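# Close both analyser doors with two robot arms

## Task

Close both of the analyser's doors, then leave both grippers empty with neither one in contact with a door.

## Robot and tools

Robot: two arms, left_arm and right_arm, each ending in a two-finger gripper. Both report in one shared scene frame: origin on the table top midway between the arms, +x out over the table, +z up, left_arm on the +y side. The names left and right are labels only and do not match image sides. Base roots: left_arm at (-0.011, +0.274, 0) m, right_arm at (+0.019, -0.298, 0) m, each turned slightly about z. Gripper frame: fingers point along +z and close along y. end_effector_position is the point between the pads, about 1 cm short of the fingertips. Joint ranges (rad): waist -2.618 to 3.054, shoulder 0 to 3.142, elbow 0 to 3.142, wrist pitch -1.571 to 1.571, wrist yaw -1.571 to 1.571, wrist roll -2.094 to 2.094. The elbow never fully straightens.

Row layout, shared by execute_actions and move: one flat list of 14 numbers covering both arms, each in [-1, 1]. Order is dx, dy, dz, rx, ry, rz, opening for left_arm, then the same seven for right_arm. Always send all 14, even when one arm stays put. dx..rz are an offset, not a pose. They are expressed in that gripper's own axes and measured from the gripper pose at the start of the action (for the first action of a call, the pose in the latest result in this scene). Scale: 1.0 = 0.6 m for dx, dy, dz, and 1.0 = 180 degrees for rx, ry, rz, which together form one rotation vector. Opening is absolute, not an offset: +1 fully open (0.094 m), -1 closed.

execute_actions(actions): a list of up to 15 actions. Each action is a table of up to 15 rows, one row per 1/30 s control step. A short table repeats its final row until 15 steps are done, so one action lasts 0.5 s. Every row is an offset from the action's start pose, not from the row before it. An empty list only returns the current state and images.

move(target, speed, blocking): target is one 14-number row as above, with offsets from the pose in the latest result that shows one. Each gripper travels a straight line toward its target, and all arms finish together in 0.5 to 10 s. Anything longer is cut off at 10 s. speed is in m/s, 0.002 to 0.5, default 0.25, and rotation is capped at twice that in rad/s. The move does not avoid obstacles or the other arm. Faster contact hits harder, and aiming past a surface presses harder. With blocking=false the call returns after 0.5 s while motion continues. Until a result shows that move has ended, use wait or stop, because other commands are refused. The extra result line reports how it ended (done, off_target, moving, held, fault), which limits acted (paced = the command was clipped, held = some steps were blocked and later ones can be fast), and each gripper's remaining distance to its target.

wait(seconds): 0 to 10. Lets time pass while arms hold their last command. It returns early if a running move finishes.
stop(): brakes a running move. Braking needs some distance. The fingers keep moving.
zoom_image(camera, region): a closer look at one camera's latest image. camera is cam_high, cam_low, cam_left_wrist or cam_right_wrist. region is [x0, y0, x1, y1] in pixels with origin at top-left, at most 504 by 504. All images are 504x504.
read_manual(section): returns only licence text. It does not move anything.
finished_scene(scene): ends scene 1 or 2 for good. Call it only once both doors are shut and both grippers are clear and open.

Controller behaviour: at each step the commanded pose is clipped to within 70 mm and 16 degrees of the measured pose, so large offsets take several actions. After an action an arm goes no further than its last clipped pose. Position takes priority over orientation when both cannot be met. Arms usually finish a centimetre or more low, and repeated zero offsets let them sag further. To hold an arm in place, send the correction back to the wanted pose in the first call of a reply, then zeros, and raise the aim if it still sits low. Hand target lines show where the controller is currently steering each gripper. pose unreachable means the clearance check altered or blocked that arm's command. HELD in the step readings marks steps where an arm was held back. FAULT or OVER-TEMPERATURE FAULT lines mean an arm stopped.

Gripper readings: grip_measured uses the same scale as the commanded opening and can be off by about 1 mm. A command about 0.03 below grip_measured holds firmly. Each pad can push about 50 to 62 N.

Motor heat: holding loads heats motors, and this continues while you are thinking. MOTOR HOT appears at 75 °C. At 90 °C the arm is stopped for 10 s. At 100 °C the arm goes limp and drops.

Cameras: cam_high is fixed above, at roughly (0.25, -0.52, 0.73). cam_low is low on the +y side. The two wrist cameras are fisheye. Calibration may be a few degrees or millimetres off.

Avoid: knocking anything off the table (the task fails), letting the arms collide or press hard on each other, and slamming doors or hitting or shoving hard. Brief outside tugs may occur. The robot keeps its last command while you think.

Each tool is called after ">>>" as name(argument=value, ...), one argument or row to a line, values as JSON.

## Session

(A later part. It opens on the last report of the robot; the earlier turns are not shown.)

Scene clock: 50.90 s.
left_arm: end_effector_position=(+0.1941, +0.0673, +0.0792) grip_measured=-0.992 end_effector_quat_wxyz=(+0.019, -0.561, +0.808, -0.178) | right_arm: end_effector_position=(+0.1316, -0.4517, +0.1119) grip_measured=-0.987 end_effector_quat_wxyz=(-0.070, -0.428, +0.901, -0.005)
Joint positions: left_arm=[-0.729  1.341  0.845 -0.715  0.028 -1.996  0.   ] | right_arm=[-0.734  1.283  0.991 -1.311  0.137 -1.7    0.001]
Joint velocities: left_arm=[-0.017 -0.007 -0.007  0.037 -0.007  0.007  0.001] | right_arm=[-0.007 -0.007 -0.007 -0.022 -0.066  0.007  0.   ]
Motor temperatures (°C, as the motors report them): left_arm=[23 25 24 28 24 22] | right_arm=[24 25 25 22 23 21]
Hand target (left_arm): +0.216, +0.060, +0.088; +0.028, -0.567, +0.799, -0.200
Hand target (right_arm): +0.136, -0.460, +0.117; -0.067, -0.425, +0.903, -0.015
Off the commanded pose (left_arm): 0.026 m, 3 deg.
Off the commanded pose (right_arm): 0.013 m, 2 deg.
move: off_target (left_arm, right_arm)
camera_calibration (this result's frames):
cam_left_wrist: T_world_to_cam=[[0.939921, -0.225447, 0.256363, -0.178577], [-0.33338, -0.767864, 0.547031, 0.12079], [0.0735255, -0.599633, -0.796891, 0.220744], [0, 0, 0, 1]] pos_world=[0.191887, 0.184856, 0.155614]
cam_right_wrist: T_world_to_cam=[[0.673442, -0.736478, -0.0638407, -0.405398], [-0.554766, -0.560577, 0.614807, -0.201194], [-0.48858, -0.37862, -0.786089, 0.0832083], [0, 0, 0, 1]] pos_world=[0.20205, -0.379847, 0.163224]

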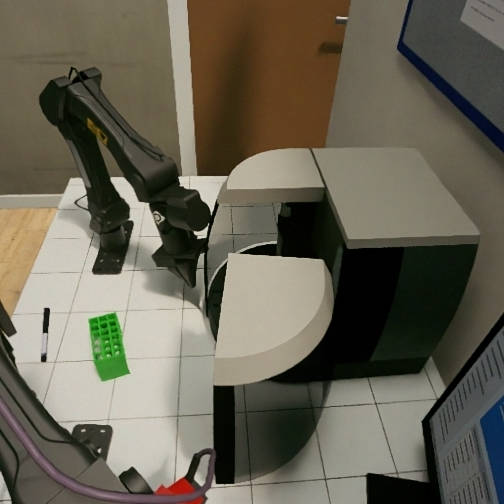

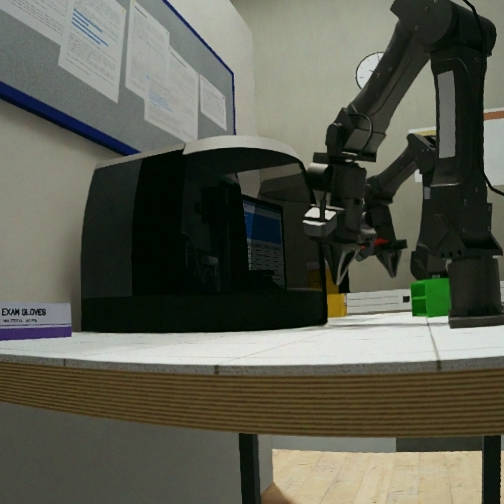

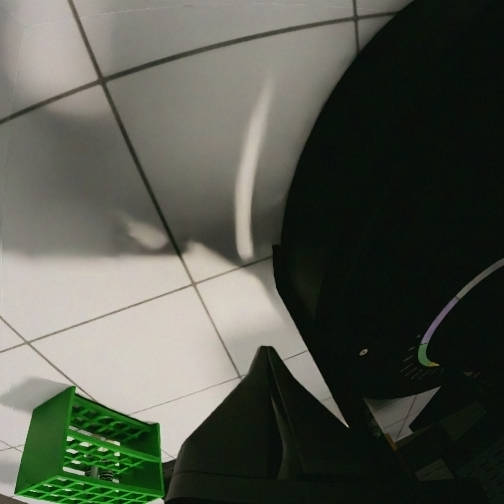

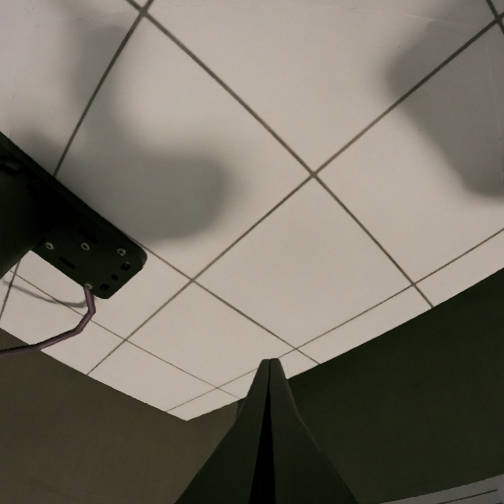

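>>> zoom_image(
  camera="cam_high",
  region=[140, 130, 360, 350],
)

>>> zoom_image(
  camera="cam_low",
  region=[160, 120, 400, 340],
)

Region (140, 130, 360, 350) of cam_high's 504x504 image, scaled by 2.291, with more detail than that image has.

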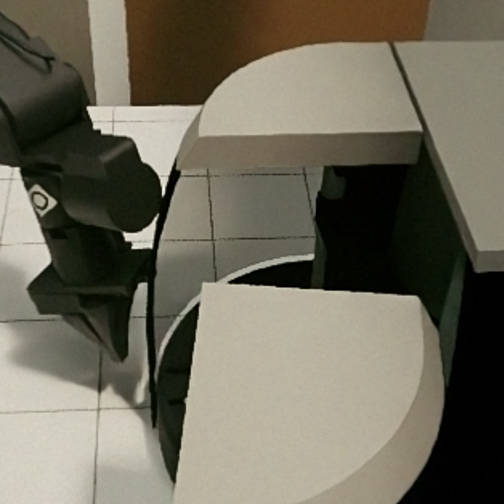

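Region (160, 120, 400, 340) of cam_low's 504x504 image, scaled by 2.100, with more detail than that image has; it fills the top 462 rows of this view, and the rest is white.

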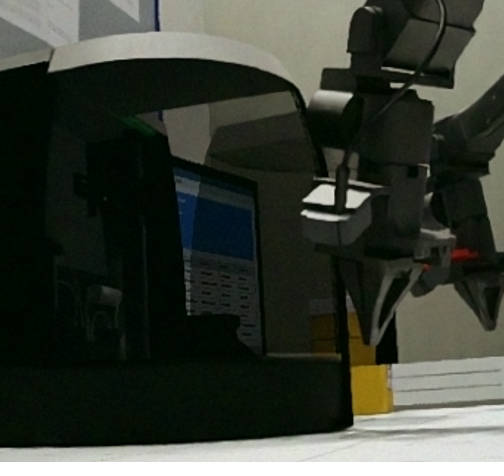

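>>> move(
  target=[-0.083,0.16,-0.157,0,0,0,-1, -0.179,-0.108,-0.014,-0.158,-0.119,0.263,-1],
  speed=0.2,
)

Scene clock: 55.03 s.
left_arm: end_effector_position=(+0.1078, +0.1634, +0.1237) grip_measured=-0.992 end_effector_quat_wxyz=(+0.016, -0.563, +0.807, -0.177) | right_arm: end_effector_position=(+0.2395, -0.4072, +0.0980) grip_measured=-0.987 end_effector_quat_wxyz=(-0.014, -0.003, +0.967, +0.256)
Joint positions: left_arm=[-0.64   0.768  0.746 -1.196  0.064 -1.916  0.   ] | right_arm=[-0.639  1.801  1.33  -1.481 -0.359 -0.797  0.001]
Joint velocities: left_arm=[-0.002 -0.012 -0.002  0.007 -0.022 -0.007  0.001] | right_arm=[-0.007 -0.007 -0.012 -0.022  0.037  0.081  0.001]
Motor temperatures (°C, as the motors report them): left_arm=[23 25 24 28 24 22] | right_arm=[24 25 25 22 23 21]
Hand target (left_arm): +0.105, +0.167, +0.125; +0.019, -0.562, +0.808, -0.178
Hand target (right_arm): +0.249, -0.407, +0.102; -0.003, -0.003, +0.966, +0.258
Off the commanded pose (left_arm): 0.008 m, 0 deg.
Off the commanded pose (right_arm): 0.011 m, 2 deg.
move: off_target (right_arm)
camera_calibration (this result's frames):
cam_left_wrist: T_world_to_cam=[[0.942067, -0.223007, 0.250556, -0.0870764], [-0.328166, -0.767347, 0.550895, 0.140286], [0.0694097, -0.601204, -0.796076, 0.32078], [0, 0, 0, 1]] pos_world=[0.105804, 0.281084, 0.1999]
cam_right_wrist: T_world_to_cam=[[-0.141752, -0.846264, -0.513559, -0.251599], [-0.843157, -0.168598, 0.51055, 0.13105], [-0.518645, 0.505382, -0.689635, 0.499594], [0, 0, 0, 1]] pos_world=[0.333943, -0.44331, 0.148419]

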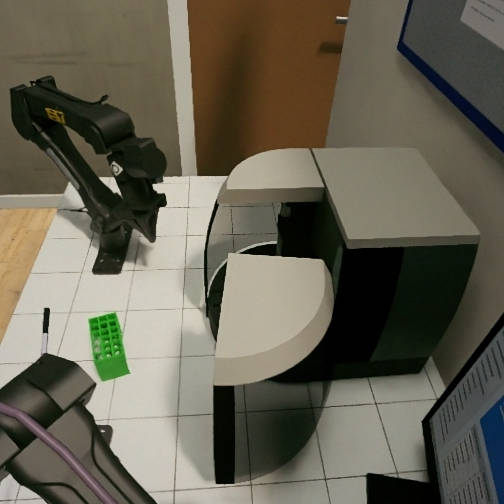

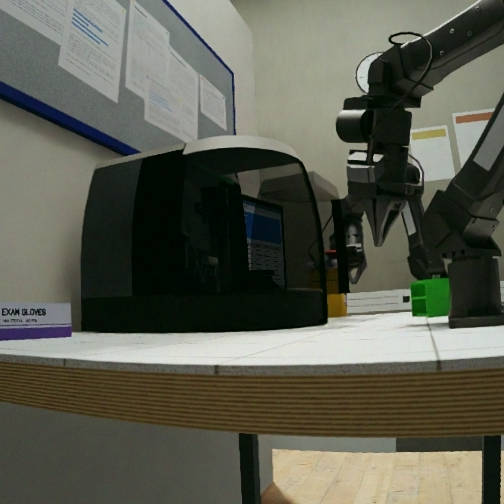

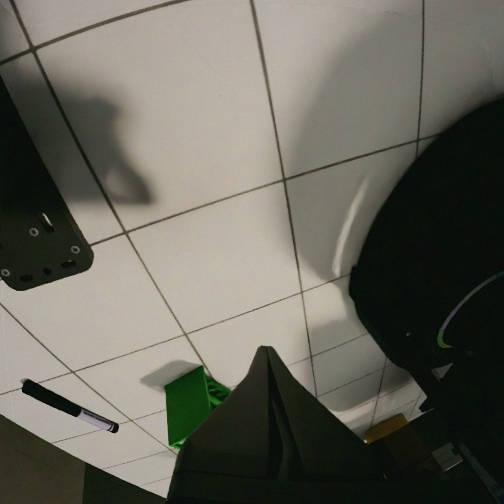

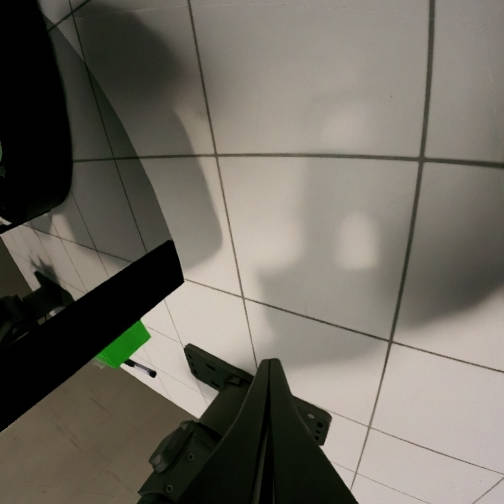

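>>> move(
  target=[0,0,-0.005,0,0,0,-1, -0.033,0.072,-0.0525,-0.0035,-0.069,0.121,-1],
  speed=0.12,
)

Scene clock: 59.33 s.
left_arm: end_effector_position=(+0.1074, +0.1633, +0.1236) grip_measured=-0.992 end_effector_quat_wxyz=(+0.015, -0.562, +0.808, -0.177) | right_arm: end_effector_position=(+0.2576, -0.3921, +0.1407) grip_measured=-0.987 end_effector_quat_wxyz=(+0.025, +0.214, +0.944, +0.250)
Joint positions: left_arm=[-0.64   0.768  0.746 -1.197  0.066 -1.915  0.   ] | right_arm=[-0.618  1.637  1.33  -1.466 -0.47  -0.302  0.001]
Joint velocities: left_arm=[-0.007 -0.002 -0.007 -0.007 -0.037  0.022  0.001] | right_arm=[-0.007  0.012  0.002 -0.11  -0.095  0.037 -0.   ]
Motor temperatures (°C, as the motors report them): left_arm=[23 25 24 28 24 22] | right_arm=[24 25 25 22 23 21]
Hand target (left_arm): +0.107, +0.164, +0.126; +0.016, -0.563, +0.807, -0.177
Hand target (right_arm): +0.260, -0.386, +0.147; +0.042, +0.208, +0.944, +0.254
Off the commanded pose (left_arm): 0.003 m, 0 deg.
Off the commanded pose (right_arm): 0.009 m, 2 deg.
move: done
camera_calibration (this result's frames):
cam_left_wrist: T_world_to_cam=[[0.942186, -0.224123, 0.249107, -0.0863549], [-0.328241, -0.766824, 0.551579, 0.140015], [0.0673993, -0.601457, -0.796057, 0.320975], [0, 0, 0, 1]] pos_world=[0.105688, 0.281065, 0.199797]
cam_right_wrist: T_world_to_cam=[[-0.508592, -0.702086, -0.498408, -0.0653923], [-0.815373, 0.206783, 0.540747, 0.262824], [-0.276589, 0.681408, -0.67763, 0.535798], [0, 0, 0, 1]] pos_world=[0.329237, -0.465356, 0.188359]

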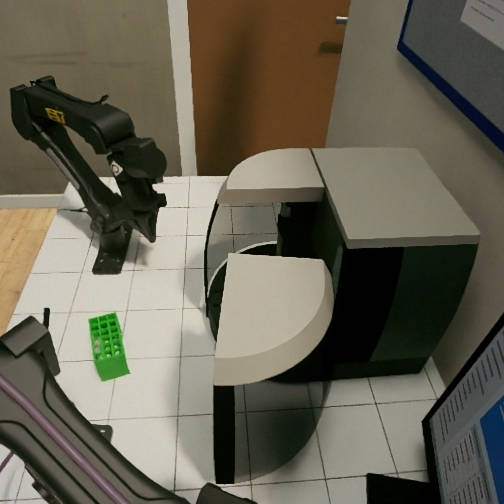

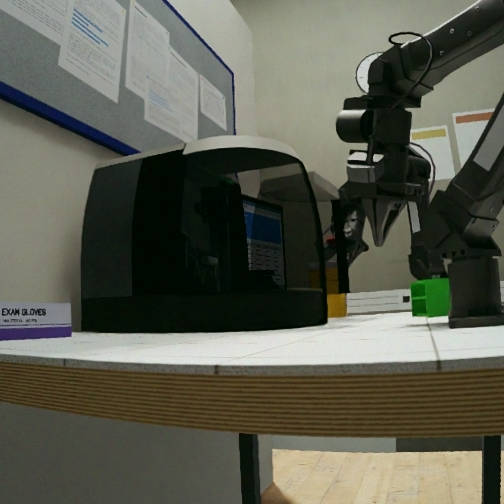

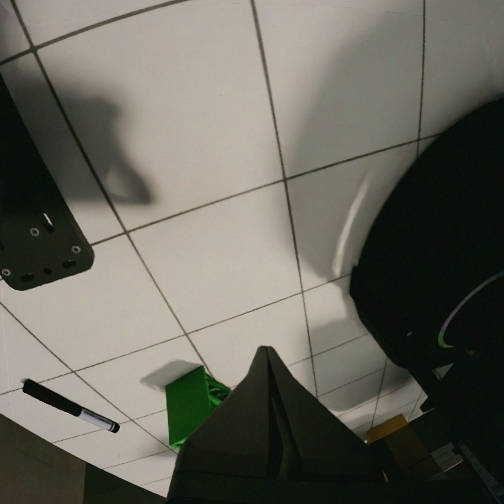

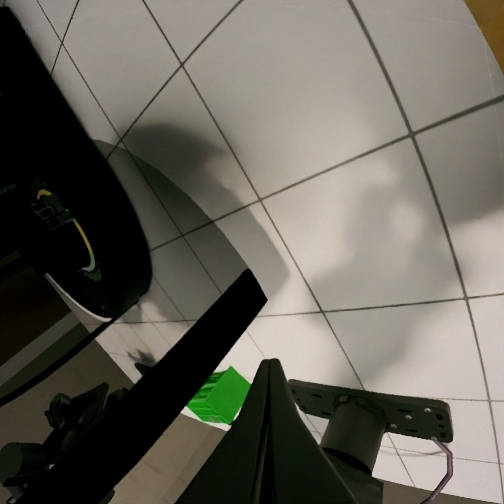

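>>> move(
  target=[0,0,0,0,0,0,-1, 0.031,0.083,0.037,0,0,0,-1],
  speed=0.08,
)

Scene clock: 61.43 s.
left_arm: end_effector_position=(+0.1073, +0.1632, +0.1237) grip_measured=-0.992 end_effector_quat_wxyz=(+0.015, -0.562, +0.808, -0.177) | right_arm: end_effector_position=(+0.2616, -0.3407, +0.1411) grip_measured=-0.987 end_effector_quat_wxyz=(+0.008, +0.221, +0.944, +0.245)
Joint positions: left_arm=[-0.64   0.768  0.746 -1.197  0.067 -1.915  0.   ] | right_arm=[-0.435  1.536  1.237 -1.406 -0.478 -0.091  0.001]
Joint velocities: left_arm=[ 0.012  0.002 -0.002 -0.066 -0.022 -0.007  0.   ] | right_arm=[ 0.002  0.002  0.002 -0.022 -0.037  0.022  0.001]
Motor temperatures (°C, as the motors report them): left_arm=[23 25 24 28 23 22] | right_arm=[24 26 25 22 23 21]
Hand target (left_arm): +0.107, +0.163, +0.124; +0.015, -0.562, +0.808, -0.177
Hand target (right_arm): +0.264, -0.335, +0.147; +0.026, +0.214, +0.944, +0.250
Off the commanded pose (left_arm): 0.000 m, 0 deg.
Off the commanded pose (right_arm): 0.008 m, 2 deg.
move: done
camera_calibration (this result's frames):
cam_left_wrist: T_world_to_cam=[[0.94224, -0.224232, 0.248803, -0.0862473], [-0.328192, -0.766432, 0.552153, 0.139762], [0.0668801, -0.601916, -0.795754, 0.321019], [0, 0, 0, 1]] pos_world=[0.105665, 0.281005, 0.199741]
cam_right_wrist: T_world_to_cam=[[-0.529667, -0.701623, -0.476631, -0.0244794], [-0.793648, 0.211674, 0.570365, 0.247091], [-0.299291, 0.680381, -0.668959, 0.506473], [0, 0, 0, 1]] pos_world=[0.33472, -0.414073, 0.18621]

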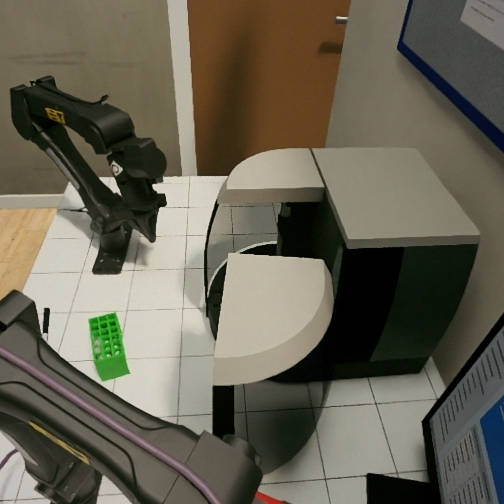

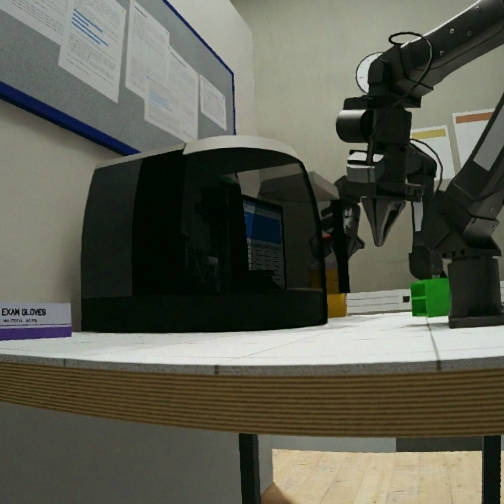

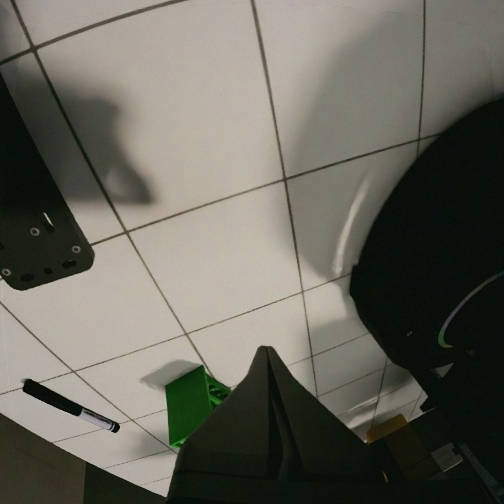

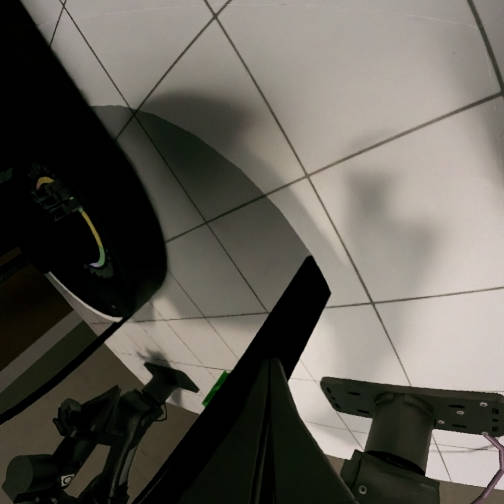

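>>> move(
  target=[0,0,0,0,0,0,-1, 0.130,0.043,0.025,-0.005,-0.026,0.049,-1],
  speed=0.1,
)

Scene clock: 63.30 s.
left_arm: end_effector_position=(+0.1072, +0.1631, +0.1237) grip_measured=-0.992 end_effector_quat_wxyz=(+0.015, -0.562, +0.808, -0.177) | right_arm: end_effector_position=(+0.2034, -0.2869, +0.1445) grip_measured=-0.987 end_effector_quat_wxyz=(+0.018, +0.311, +0.921, +0.236)
Joint positions: left_arm=[-0.64   0.768  0.746 -1.197  0.067 -1.915  0.   ] | right_arm=[-0.322  1.154  0.965 -1.382 -0.478  0.247  0.001]
Joint velocities: left_arm=[-0.002  0.012 -0.012  0.007  0.037 -0.051 -0.   ] | right_arm=[-0.002  0.007 -0.007  0.022 -0.007 -0.022  0.   ]
Motor temperatures (°C, as the motors report them): left_arm=[23 24 24 28 23 22] | right_arm=[24 26 25 22 23 21]
Hand target (left_arm): +0.107, +0.163, +0.124; +0.015, -0.562, +0.808, -0.177
Hand target (right_arm): +0.204, -0.282, +0.148; +0.030, +0.303, +0.921, +0.243
Off the commanded pose (left_arm): 0.000 m, 0 deg.
Off the commanded pose (right_arm): 0.007 m, 2 deg.
move: done
camera_calibration (this result's frames):
cam_left_wrist: T_world_to_cam=[[0.942294, -0.224342, 0.2485, -0.0861396], [-0.328142, -0.766039, 0.552726, 0.139509], [0.0663609, -0.602374, -0.795451, 0.321062], [0, 0, 0, 1]] pos_world=[0.105642, 0.280944, 0.199684]
cam_right_wrist: T_world_to_cam=[[-0.663498, -0.594469, -0.454288, 0.038797], [-0.72435, 0.358378, 0.588967, 0.212828], [-0.187315, 0.719842, -0.668387, 0.443204], [0, 0, 0, 1]] pos_world=[0.262923, -0.372246, 0.188508]

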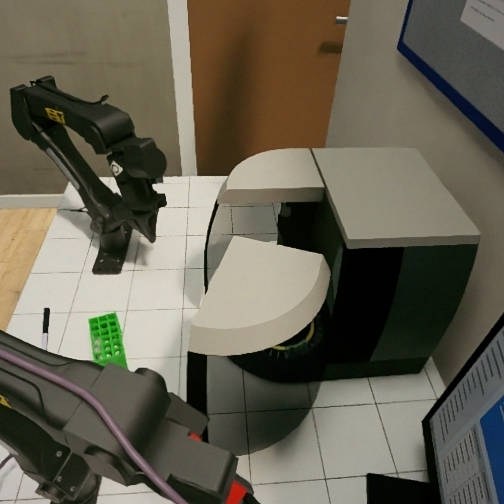

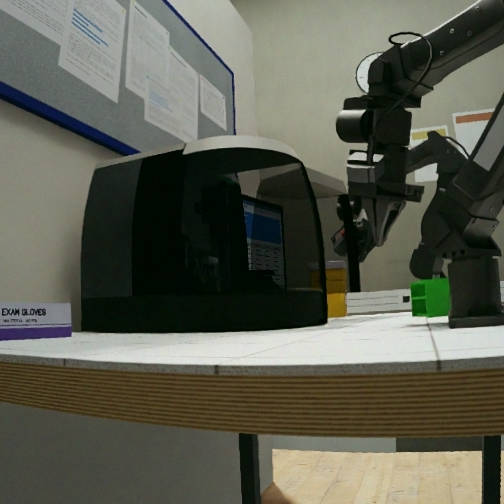

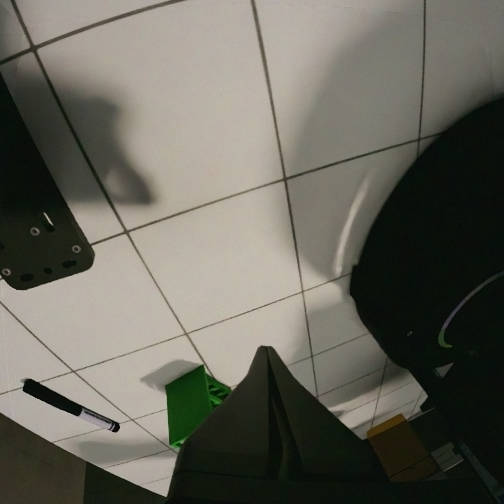

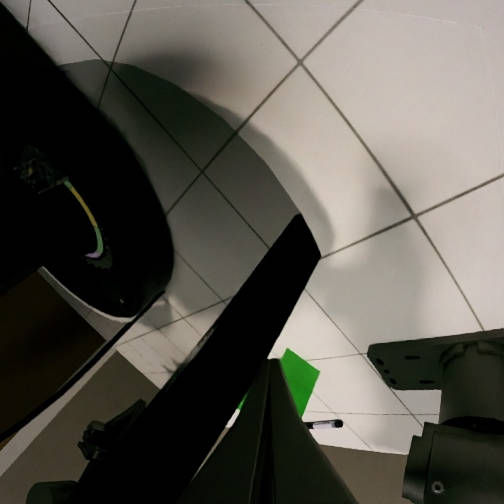

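>>> move(
  target=[0,0,0,0,0,0,-1, 0.131,0.081,0.057,-0.014,-0.054,0.109,-1],
  speed=0.1,
)

Scene clock: 66.60 s.
left_arm: end_effector_position=(+0.1071, +0.1630, +0.1237) grip_measured=-0.992 end_effector_quat_wxyz=(+0.014, -0.562, +0.808, -0.177) | right_arm: end_effector_position=(+0.1706, -0.1915, +0.1427) grip_measured=-0.987 end_effector_quat_wxyz=(+0.049, +0.486, +0.845, +0.219)
Joint positions: left_arm=[-0.64   0.768  0.746 -1.197  0.068 -1.915  0.   ] | right_arm=[ 0.537  0.8    0.796 -1.141 -0.16   1.534  0.001]
Joint velocities: left_arm=[ 0.002 -0.007  0.022 -0.051  0.11   0.007 -0.   ] | right_arm=[-0.012 -0.012 -0.002  0.022  0.066 -0.007 -0.002]
Motor temperatures (°C, as the motors report them): left_arm=[23 24 24 28 23 22] | right_arm=[24 25 25 22 23 21]
Hand target (left_arm): +0.107, +0.163, +0.124; +0.015, -0.562, +0.808, -0.177
Hand target (right_arm): +0.175, -0.192, +0.147; +0.068, +0.482, +0.842, +0.232
Off the commanded pose (left_arm): 0.000 m, 0 deg.
Off the commanded pose (right_arm): 0.004 m, 2 deg.
move: done
camera_calibration (this result's frames):
cam_left_wrist: T_world_to_cam=[[0.942348, -0.224451, 0.248196, -0.0860319], [-0.328092, -0.765647, 0.5533, 0.139256], [0.0658417, -0.602832, -0.795147, 0.321106], [0, 0, 0, 1]] pos_world=[0.105619, 0.280884, 0.199629]
cam_right_wrist: T_world_to_cam=[[-0.854109, -0.300003, -0.424848, 0.157669], [-0.514577, 0.606111, 0.606499, 0.165109], [0.075554, 0.736633, -0.672059, 0.326018], [0, 0, 0, 1]] pos_world=[0.194996, -0.292928, 0.18595]

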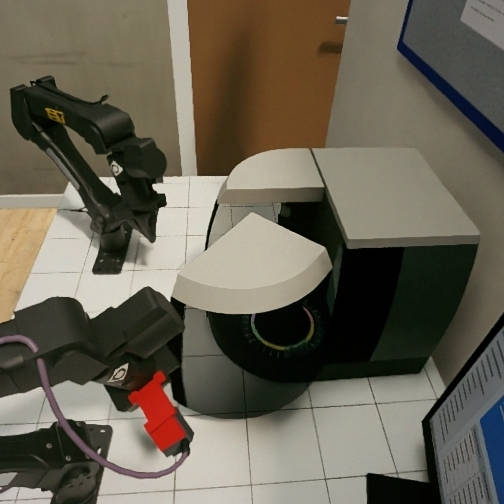

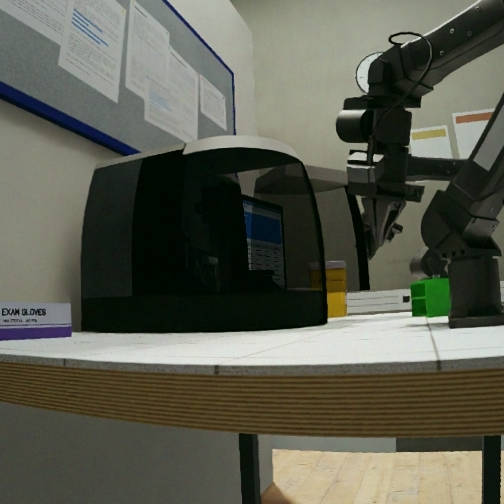

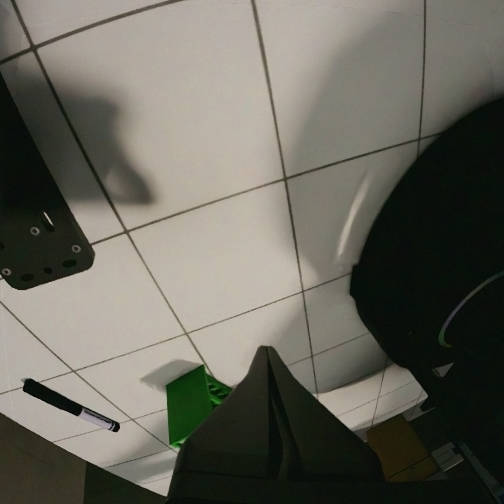

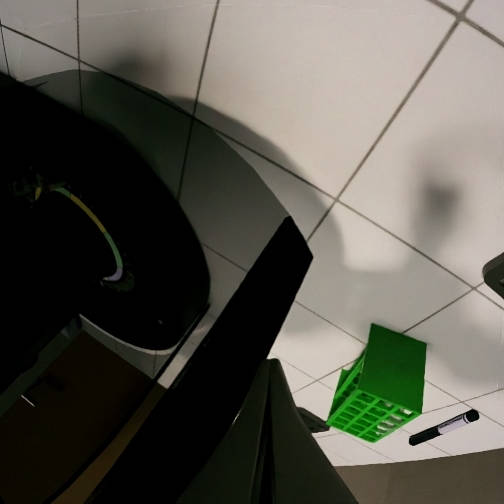

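>>> move(
  target=[0,0,0,0,0,0,-1, 0.134,0.071,0.045,0,0,0,-1],
  speed=0.1,
)

Scene clock: 68.73 s.
left_arm: end_effector_position=(+0.1071, +0.1630, +0.1237) grip_measured=-0.992 end_effector_quat_wxyz=(+0.014, -0.562, +0.808, -0.177) | right_arm: end_effector_position=(+0.1621, -0.1026, +0.1384) grip_measured=-0.987 end_effector_quat_wxyz=(+0.041, +0.488, +0.847, +0.209)
Joint positions: left_arm=[-0.64   0.768  0.746 -1.197  0.069 -1.915  0.   ] | right_arm=[ 1.055  1.046  0.874 -0.972  0.05   2.007  0.001]
Joint velocities: left_arm=[-0.002  0.027 -0.002 -0.007 -0.081 -0.007 -0.002] | right_arm=[ 0.012 -0.007 -0.002 -0.095  0.037  0.037 -0.001]
Motor temperatures (°C, as the motors report them): left_arm=[23 24 24 28 23 22] | right_arm=[24 25 25 22 23 21]
Hand target (left_arm): +0.107, +0.163, +0.124; +0.014, -0.562, +0.808, -0.177
Hand target (right_arm): +0.168, -0.095, +0.147; +0.051, +0.486, +0.844, +0.222
Off the commanded pose (left_arm): 0.000 m, 0 deg.
Off the commanded pose (right_arm): 0.013 m, 1 deg.
move: off_target (right_arm)
camera_calibration (this result's frames):
cam_left_wrist: T_world_to_cam=[[0.942375, -0.224506, 0.248044, -0.0859781], [-0.328067, -0.76545, 0.553586, 0.13913], [0.0655822, -0.603061, -0.794994, 0.321127], [0, 0, 0, 1]] pos_world=[0.105607, 0.280854, 0.199601]
cam_right_wrist: T_world_to_cam=[[-0.863431, -0.305518, -0.40143, 0.172875], [-0.501114, 0.611039, 0.612793, 0.106915], [0.0580705, 0.730267, -0.680689, 0.261732], [0, 0, 0, 1]] pos_world=[0.187643, -0.203647, 0.182039]

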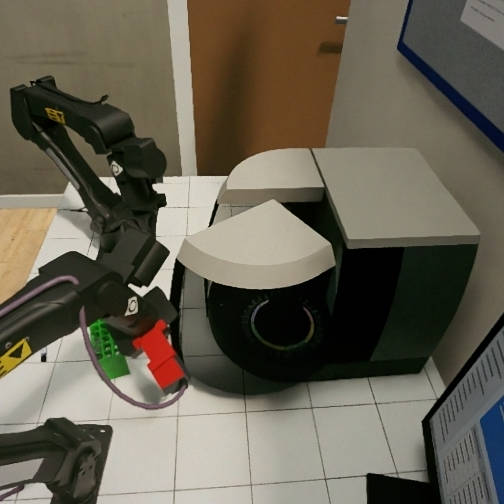

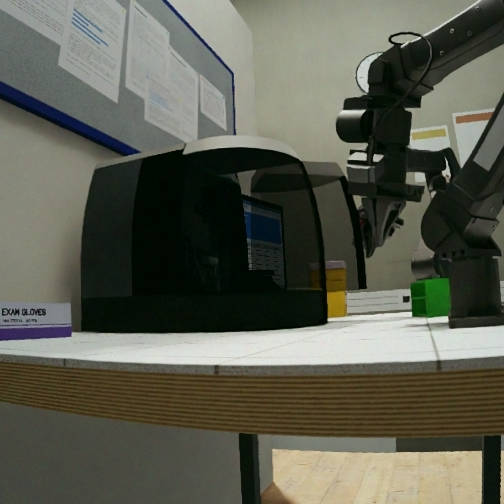

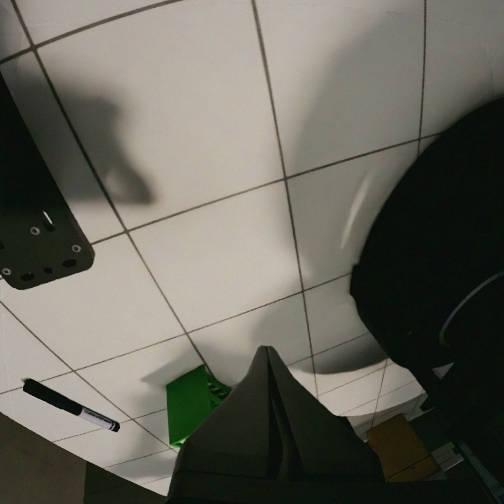

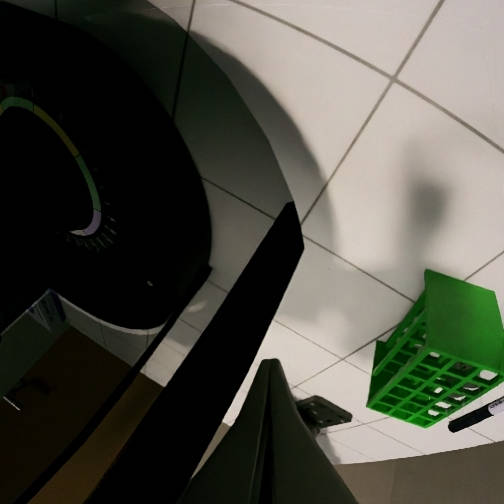

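>>> move(
  target=[0,0,0,0,0,0,-1, 0.069,0.063,0.023,-0.016,0.019,-0.085,-1],
  speed=0.08,
)

Scene clock: 71.63 s.
left_arm: end_effector_position=(+0.1070, +0.1629, +0.1237) grip_measured=-0.992 end_effector_quat_wxyz=(+0.014, -0.562, +0.808, -0.177) | right_arm: end_effector_position=(+0.1717, -0.0579, +0.1373) grip_measured=-0.987 end_effector_quat_wxyz=(+0.056, +0.375, +0.898, +0.223)
Joint positions: left_arm=[-0.64   0.768  0.746 -1.197  0.069 -1.915  0.   ] | right_arm=[ 1.113  1.189  0.933 -0.852  0.045  1.811  0.001]
Joint velocities: left_arm=[-0.012 -0.002  0.012 -0.007 -0.095  0.037  0.001] | right_arm=[ 0.002 -0.012 -0.022  0.037  0.007 -0.051  0.001]
Motor temperatures (°C, as the motors report them): left_arm=[23 24 24 28 23 22] | right_arm=[24 25 25 22 23 21]
Hand target (left_arm): +0.107, +0.163, +0.124; +0.014, -0.562, +0.808, -0.177
Hand target (right_arm): +0.173, -0.047, +0.146; +0.055, +0.363, +0.899, +0.238
Off the commanded pose (left_arm): 0.000 m, 0 deg.
Off the commanded pose (right_arm): 0.015 m, 2 deg.
move: off_target (right_arm)
camera_calibration (this result's frames):
cam_left_wrist: T_world_to_cam=[[0.942429, -0.224616, 0.247741, -0.0858703], [-0.328016, -0.765057, 0.554159, 0.138877], [0.065063, -0.603519, -0.79469, 0.32117], [0, 0, 0, 1]] pos_world=[0.105584, 0.280793, 0.199545]
cam_right_wrist: T_world_to_cam=[[-0.731559, -0.504898, -0.458148, 0.168027], [-0.679359, 0.483286, 0.552183, 0.116576], [-0.0573801, 0.715201, -0.696559, 0.248898], [0, 0, 0, 1]] pos_world=[0.216401, -0.149515, 0.185982]

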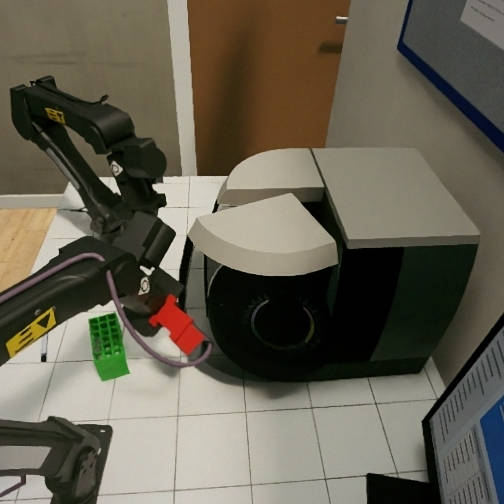

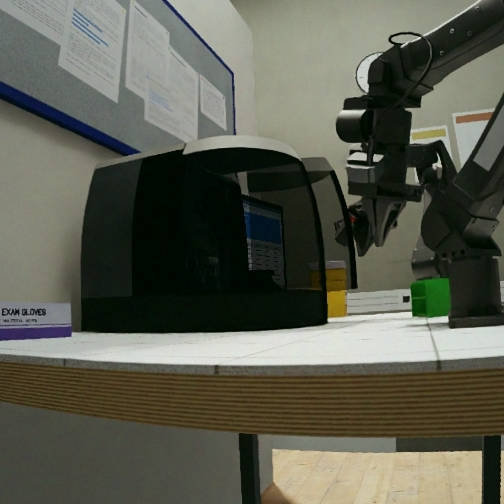

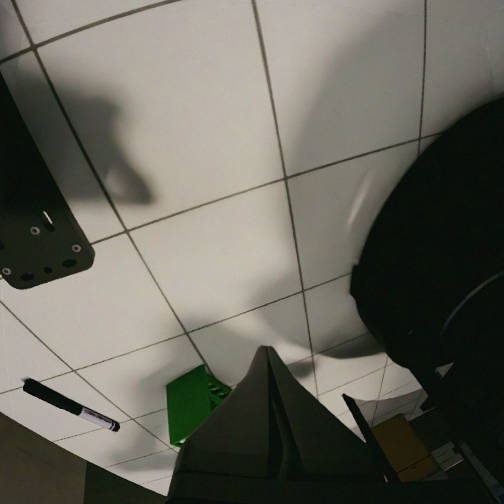

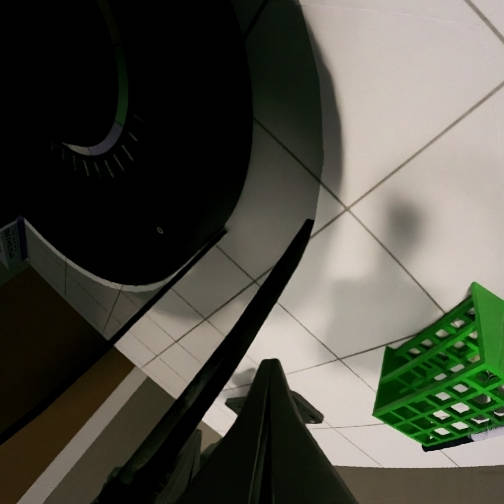

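>>> zoom_image(
  camera="cam_high",
  region=[100, 170, 360, 400],
)

Region (100, 170, 360, 400) of cam_high's 504x504 image, scaled by 1.938, with more detail than that image has; it fills the top 446 rows of this view, and the rest is white.

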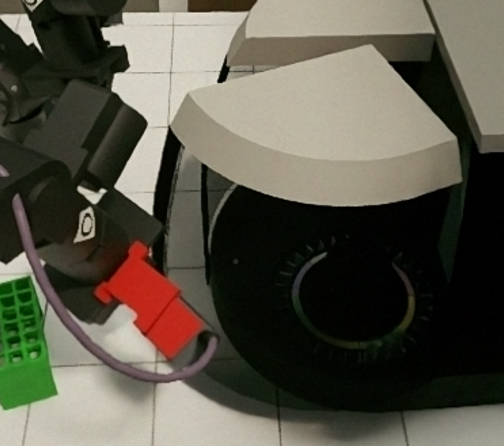

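>>> move(
  target=[0,0,0,0,0,0,-1, 0.018,0.074,0.023,0,0,0,-1],
  speed=0.06,
)

>>> zoom_image(
  camera="cam_high",
  region=[100, 170, 360, 400],
)

Scene clock: 74.00 s.
left_arm: end_effector_position=(+0.1069, +0.1628, +0.1237) grip_measured=-0.992 end_effector_quat_wxyz=(+0.013, -0.562, +0.808, -0.177) | right_arm: end_effector_position=(+0.1908, -0.0261, +0.1367) grip_measured=-0.987 end_effector_quat_wxyz=(+0.054, +0.375, +0.901, +0.210)
Joint positions: left_arm=[-0.64   0.768  0.746 -1.197  0.07  -1.915  0.   ] | right_arm=[ 1.113  1.362  1.063 -0.836  0.045  1.809  0.001]
Joint velocities: left_arm=[ 0.017  0.012 -0.007 -0.022 -0.11   0.051 -0.   ] | right_arm=[-0.007 -0.007 -0.007 -0.007  0.007 -0.037 -0.001]
Motor temperatures (°C, as the motors report them): left_arm=[23 24 24 28 23 22] | right_arm=[24 25 26 23 23 21]
Hand target (left_arm): +0.107, +0.163, +0.124; +0.014, -0.562, +0.808, -0.177
Hand target (right_arm): +0.196, -0.018, +0.145; +0.056, +0.375, +0.898, +0.223
Off the commanded pose (left_arm): 0.000 m, 0 deg.
Off the commanded pose (right_arm): 0.013 m, 2 deg.
move: off_target (right_arm)
camera_calibration (this result's frames):
cam_left_wrist: T_world_to_cam=[[0.942482, -0.224726, 0.247438, -0.0857625], [-0.327965, -0.764664, 0.554732, 0.138624], [0.0645439, -0.603976, -0.794385, 0.321213], [0, 0, 0, 1]] pos_world=[0.105561, 0.280733, 0.199489]
cam_right_wrist: T_world_to_cam=[[-0.736935, -0.516616, -0.43593, 0.195462], [-0.672542, 0.495555, 0.549648, 0.11388], [-0.0679296, 0.698235, -0.712638, 0.230541], [0, 0, 0, 1]] pos_world=[0.236292, -0.116427, 0.186907]

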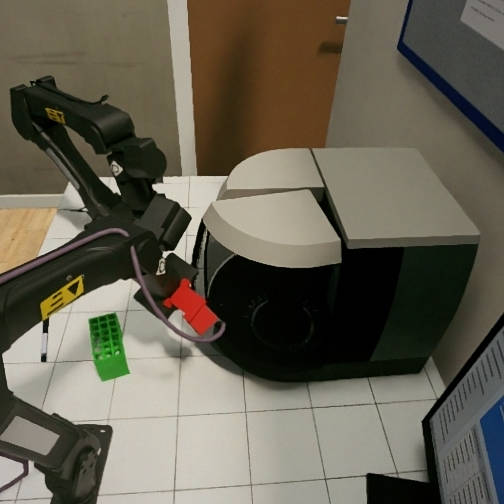

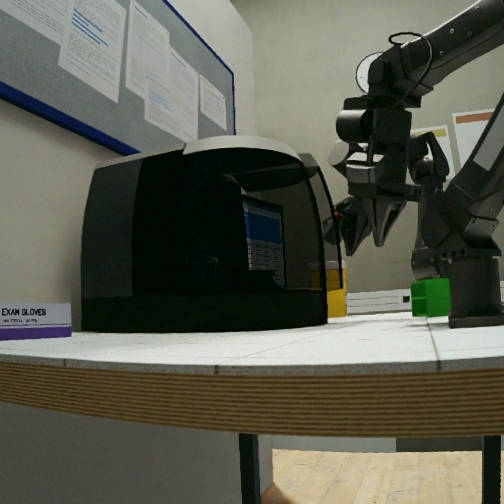

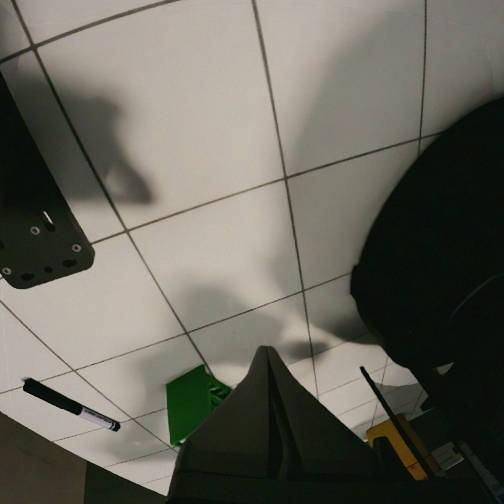

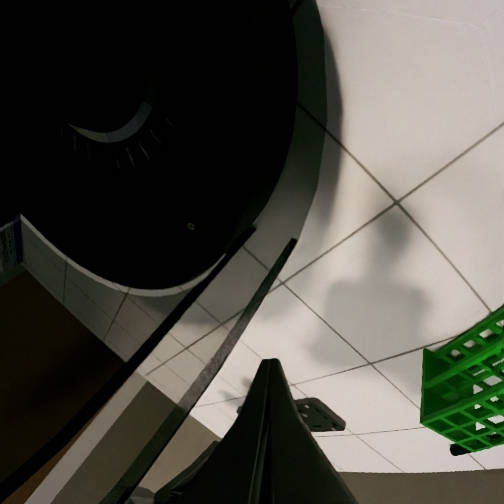

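Region (100, 170, 360, 400) of cam_high's 504x504 image, scaled by 1.938, with more detail than that image has; it fills the top 446 rows of this view, and the rest is white.

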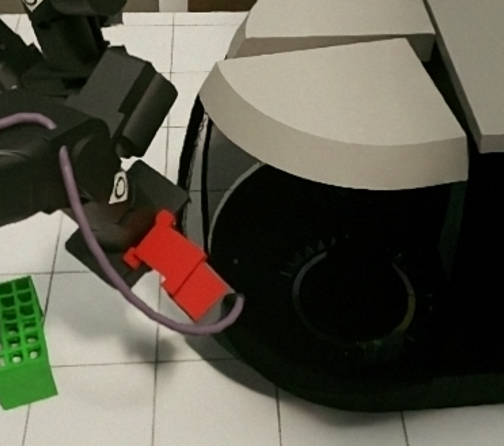

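>>> move(
  target=[0,0,0,0,0,0,-1, -0.005,0.053,0.011,0,0,0,-1],
  speed=0.05,
)

>>> zoom_image(
  camera="cam_high",
  region=[100, 130, 360, 360],
)

Scene clock: 75.27 s.
left_arm: end_effector_position=(+0.1068, +0.1627, +0.1237) grip_measured=-0.992 end_effector_quat_wxyz=(+0.013, -0.562, +0.808, -0.178) | right_arm: end_effector_position=(+0.2086, -0.0091, +0.1370) grip_measured=-0.987 end_effector_quat_wxyz=(+0.053, +0.374, +0.903, +0.204)
Joint positions: left_arm=[-0.64   0.768  0.746 -1.197  0.071 -1.915  0.   ] | right_arm=[ 1.088  1.465  1.155 -0.838  0.034  1.784  0.001]
Joint velocities: left_arm=[-0.002 -0.007  0.012 -0.022  0.007  0.022 -0.001] | right_arm=[ 0.007 -0.017 -0.007 -0.081  0.066 -0.051  0.   ]
Motor temperatures (°C, as the motors report them): left_arm=[23 24 24 28 23 22] | right_arm=[24 25 26 23 23 21]
Hand target (left_arm): +0.107, +0.163, +0.124; +0.013, -0.562, +0.808, -0.177
Hand target (right_arm): +0.215, -0.006, +0.143; +0.054, +0.375, +0.901, +0.210
Off the commanded pose (left_arm): 0.000 m, 0 deg.
Off the commanded pose (right_arm): 0.010 m, 1 deg.
move: done
camera_calibration (this result's frames):
cam_left_wrist: T_world_to_cam=[[0.942535, -0.224836, 0.247134, -0.0856546], [-0.327914, -0.76427, 0.555305, 0.138371], [0.0640248, -0.604433, -0.794079, 0.321256], [0, 0, 0, 1]] pos_world=[0.105538, 0.280672, 0.199433]
cam_right_wrist: T_world_to_cam=[[-0.738613, -0.52323, -0.425067, 0.216318], [-0.670016, 0.500222, 0.548504, 0.116985], [-0.0743659, 0.689934, -0.720042, 0.222432], [0, 0, 0, 1]] pos_world=[0.254698, -0.0987972, 0.187944]

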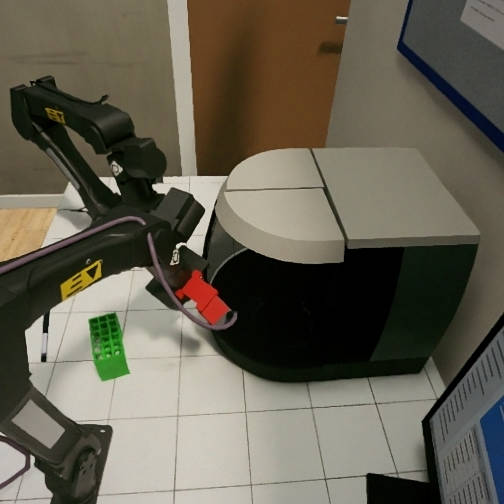

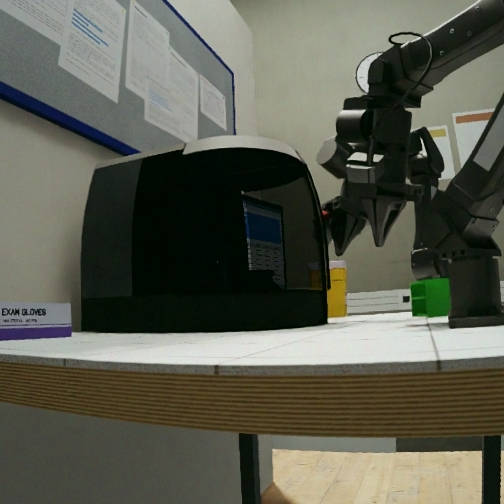

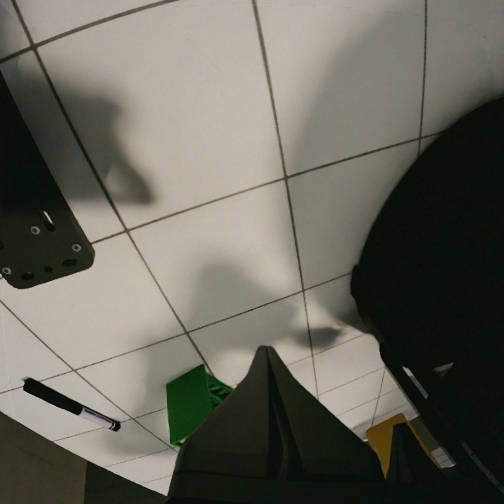

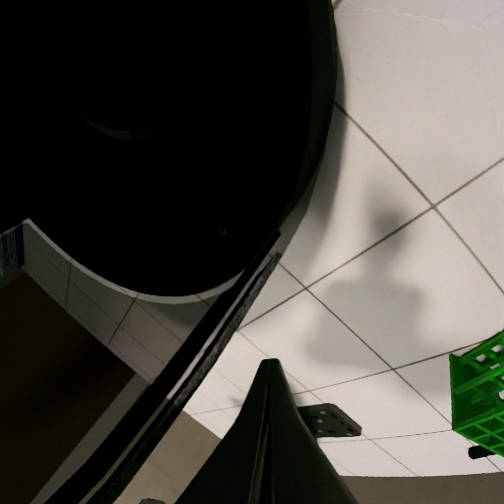

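Region (100, 130, 360, 360) of cam_high's 504x504 image, scaled by 1.938, with more detail than that image has; it fills the top 446 rows of this view, and the rest is white.

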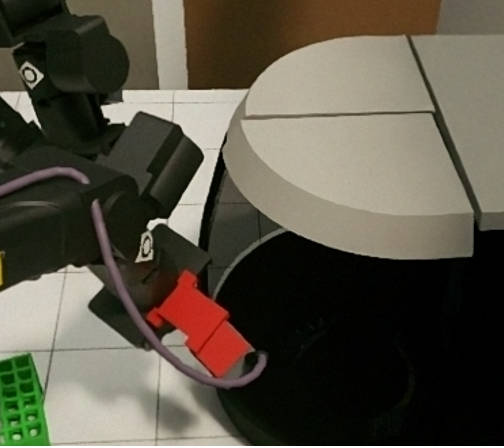

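>>> move(
  target=[0,0,0,0,0,0,-1, -0.012,0.028,0.0,0,0,0,-1],
  speed=0.04,
)

>>> zoom_image(
  camera="cam_high",
  region=[180, 130, 360, 290],
)

Scene clock: 76.40 s.
left_arm: end_effector_position=(+0.1067, +0.1625, +0.1237) grip_measured=-0.992 end_effector_quat_wxyz=(+0.013, -0.562, +0.808, -0.178) | right_arm: end_effector_position=(+0.2101, -0.0098, +0.1362) grip_measured=-0.987 end_effector_quat_wxyz=(+0.043, +0.370, +0.909, +0.189)
Joint positions: left_arm=[-0.64   0.768  0.746 -1.197  0.072 -1.915  0.   ] | right_arm=[ 1.071  1.495  1.192 -0.879  0.011  1.76   0.001]
Joint velocities: left_arm=[-0.007 -0.012  0.002 -0.051  0.007 -0.051 -0.001] | right_arm=[-0.012 -0.002 -0.002 -0.022  0.066  0.037 -0.002]
Motor temperatures (°C, as the motors report them): left_arm=[23 24 24 28 23 22] | right_arm=[24 25 26 23 23 21]
Hand target (left_arm): +0.107, +0.163, +0.124; +0.013, -0.562, +0.808, -0.178
Hand target (right_arm): +0.224, -0.004, +0.143; +0.053, +0.374, +0.903, +0.203
Off the commanded pose (left_arm): 0.000 m, 0 deg.
Off the commanded pose (right_arm): 0.018 m, 2 deg.
move: off_target (right_arm)
camera_calibration (this result's frames):
cam_left_wrist: T_world_to_cam=[[0.942589, -0.224947, 0.246831, -0.0855467], [-0.327862, -0.763876, 0.555877, 0.138118], [0.0635057, -0.60489, -0.793773, 0.321299], [0, 0, 0, 1]] pos_world=[0.105515, 0.280612, 0.199377]
cam_right_wrist: T_world_to_cam=[[-0.742333, -0.543356, -0.392053, 0.21276], [-0.66169, 0.502457, 0.55651, 0.115896], [-0.105394, 0.672534, -0.732524, 0.23054], [0, 0, 0, 1]] pos_world=[0.258923, -0.0976743, 0.187792]

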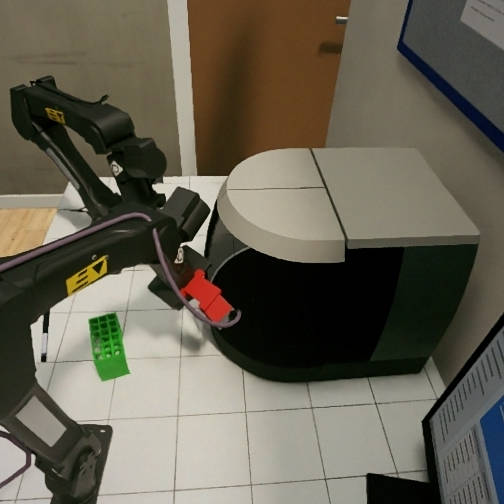

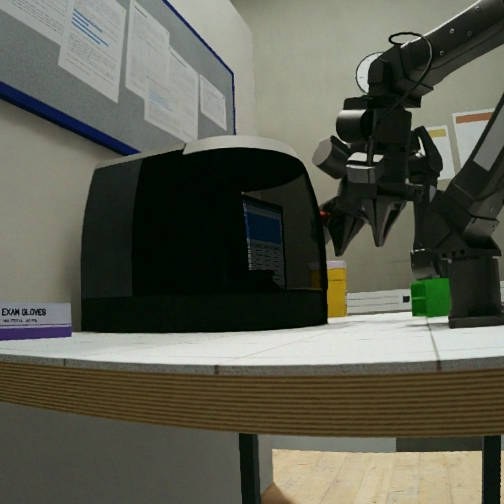

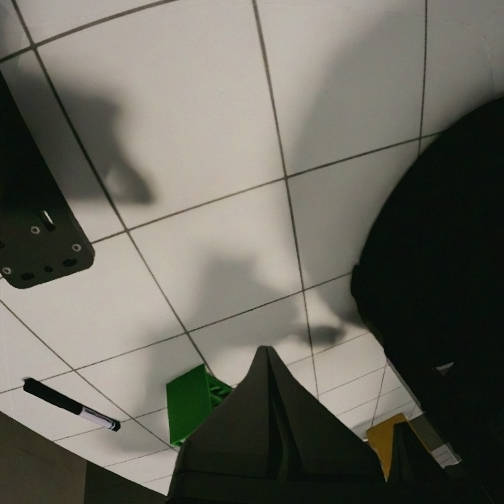

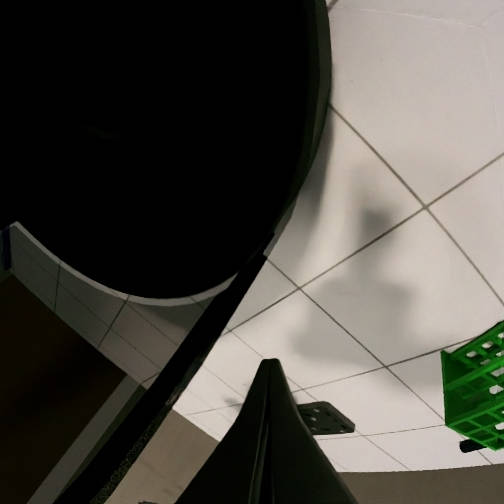

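Region (180, 130, 360, 290) of cam_high's 504x504 image, scaled by 2.800, with more detail than that image has.

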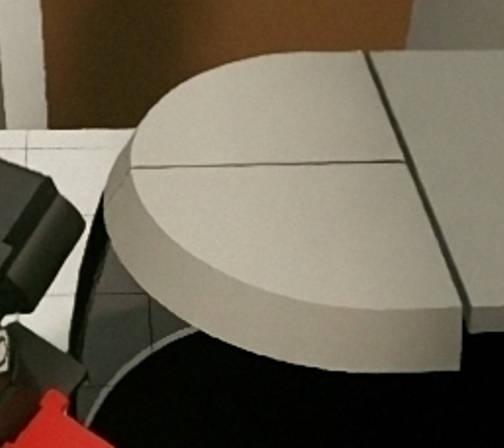

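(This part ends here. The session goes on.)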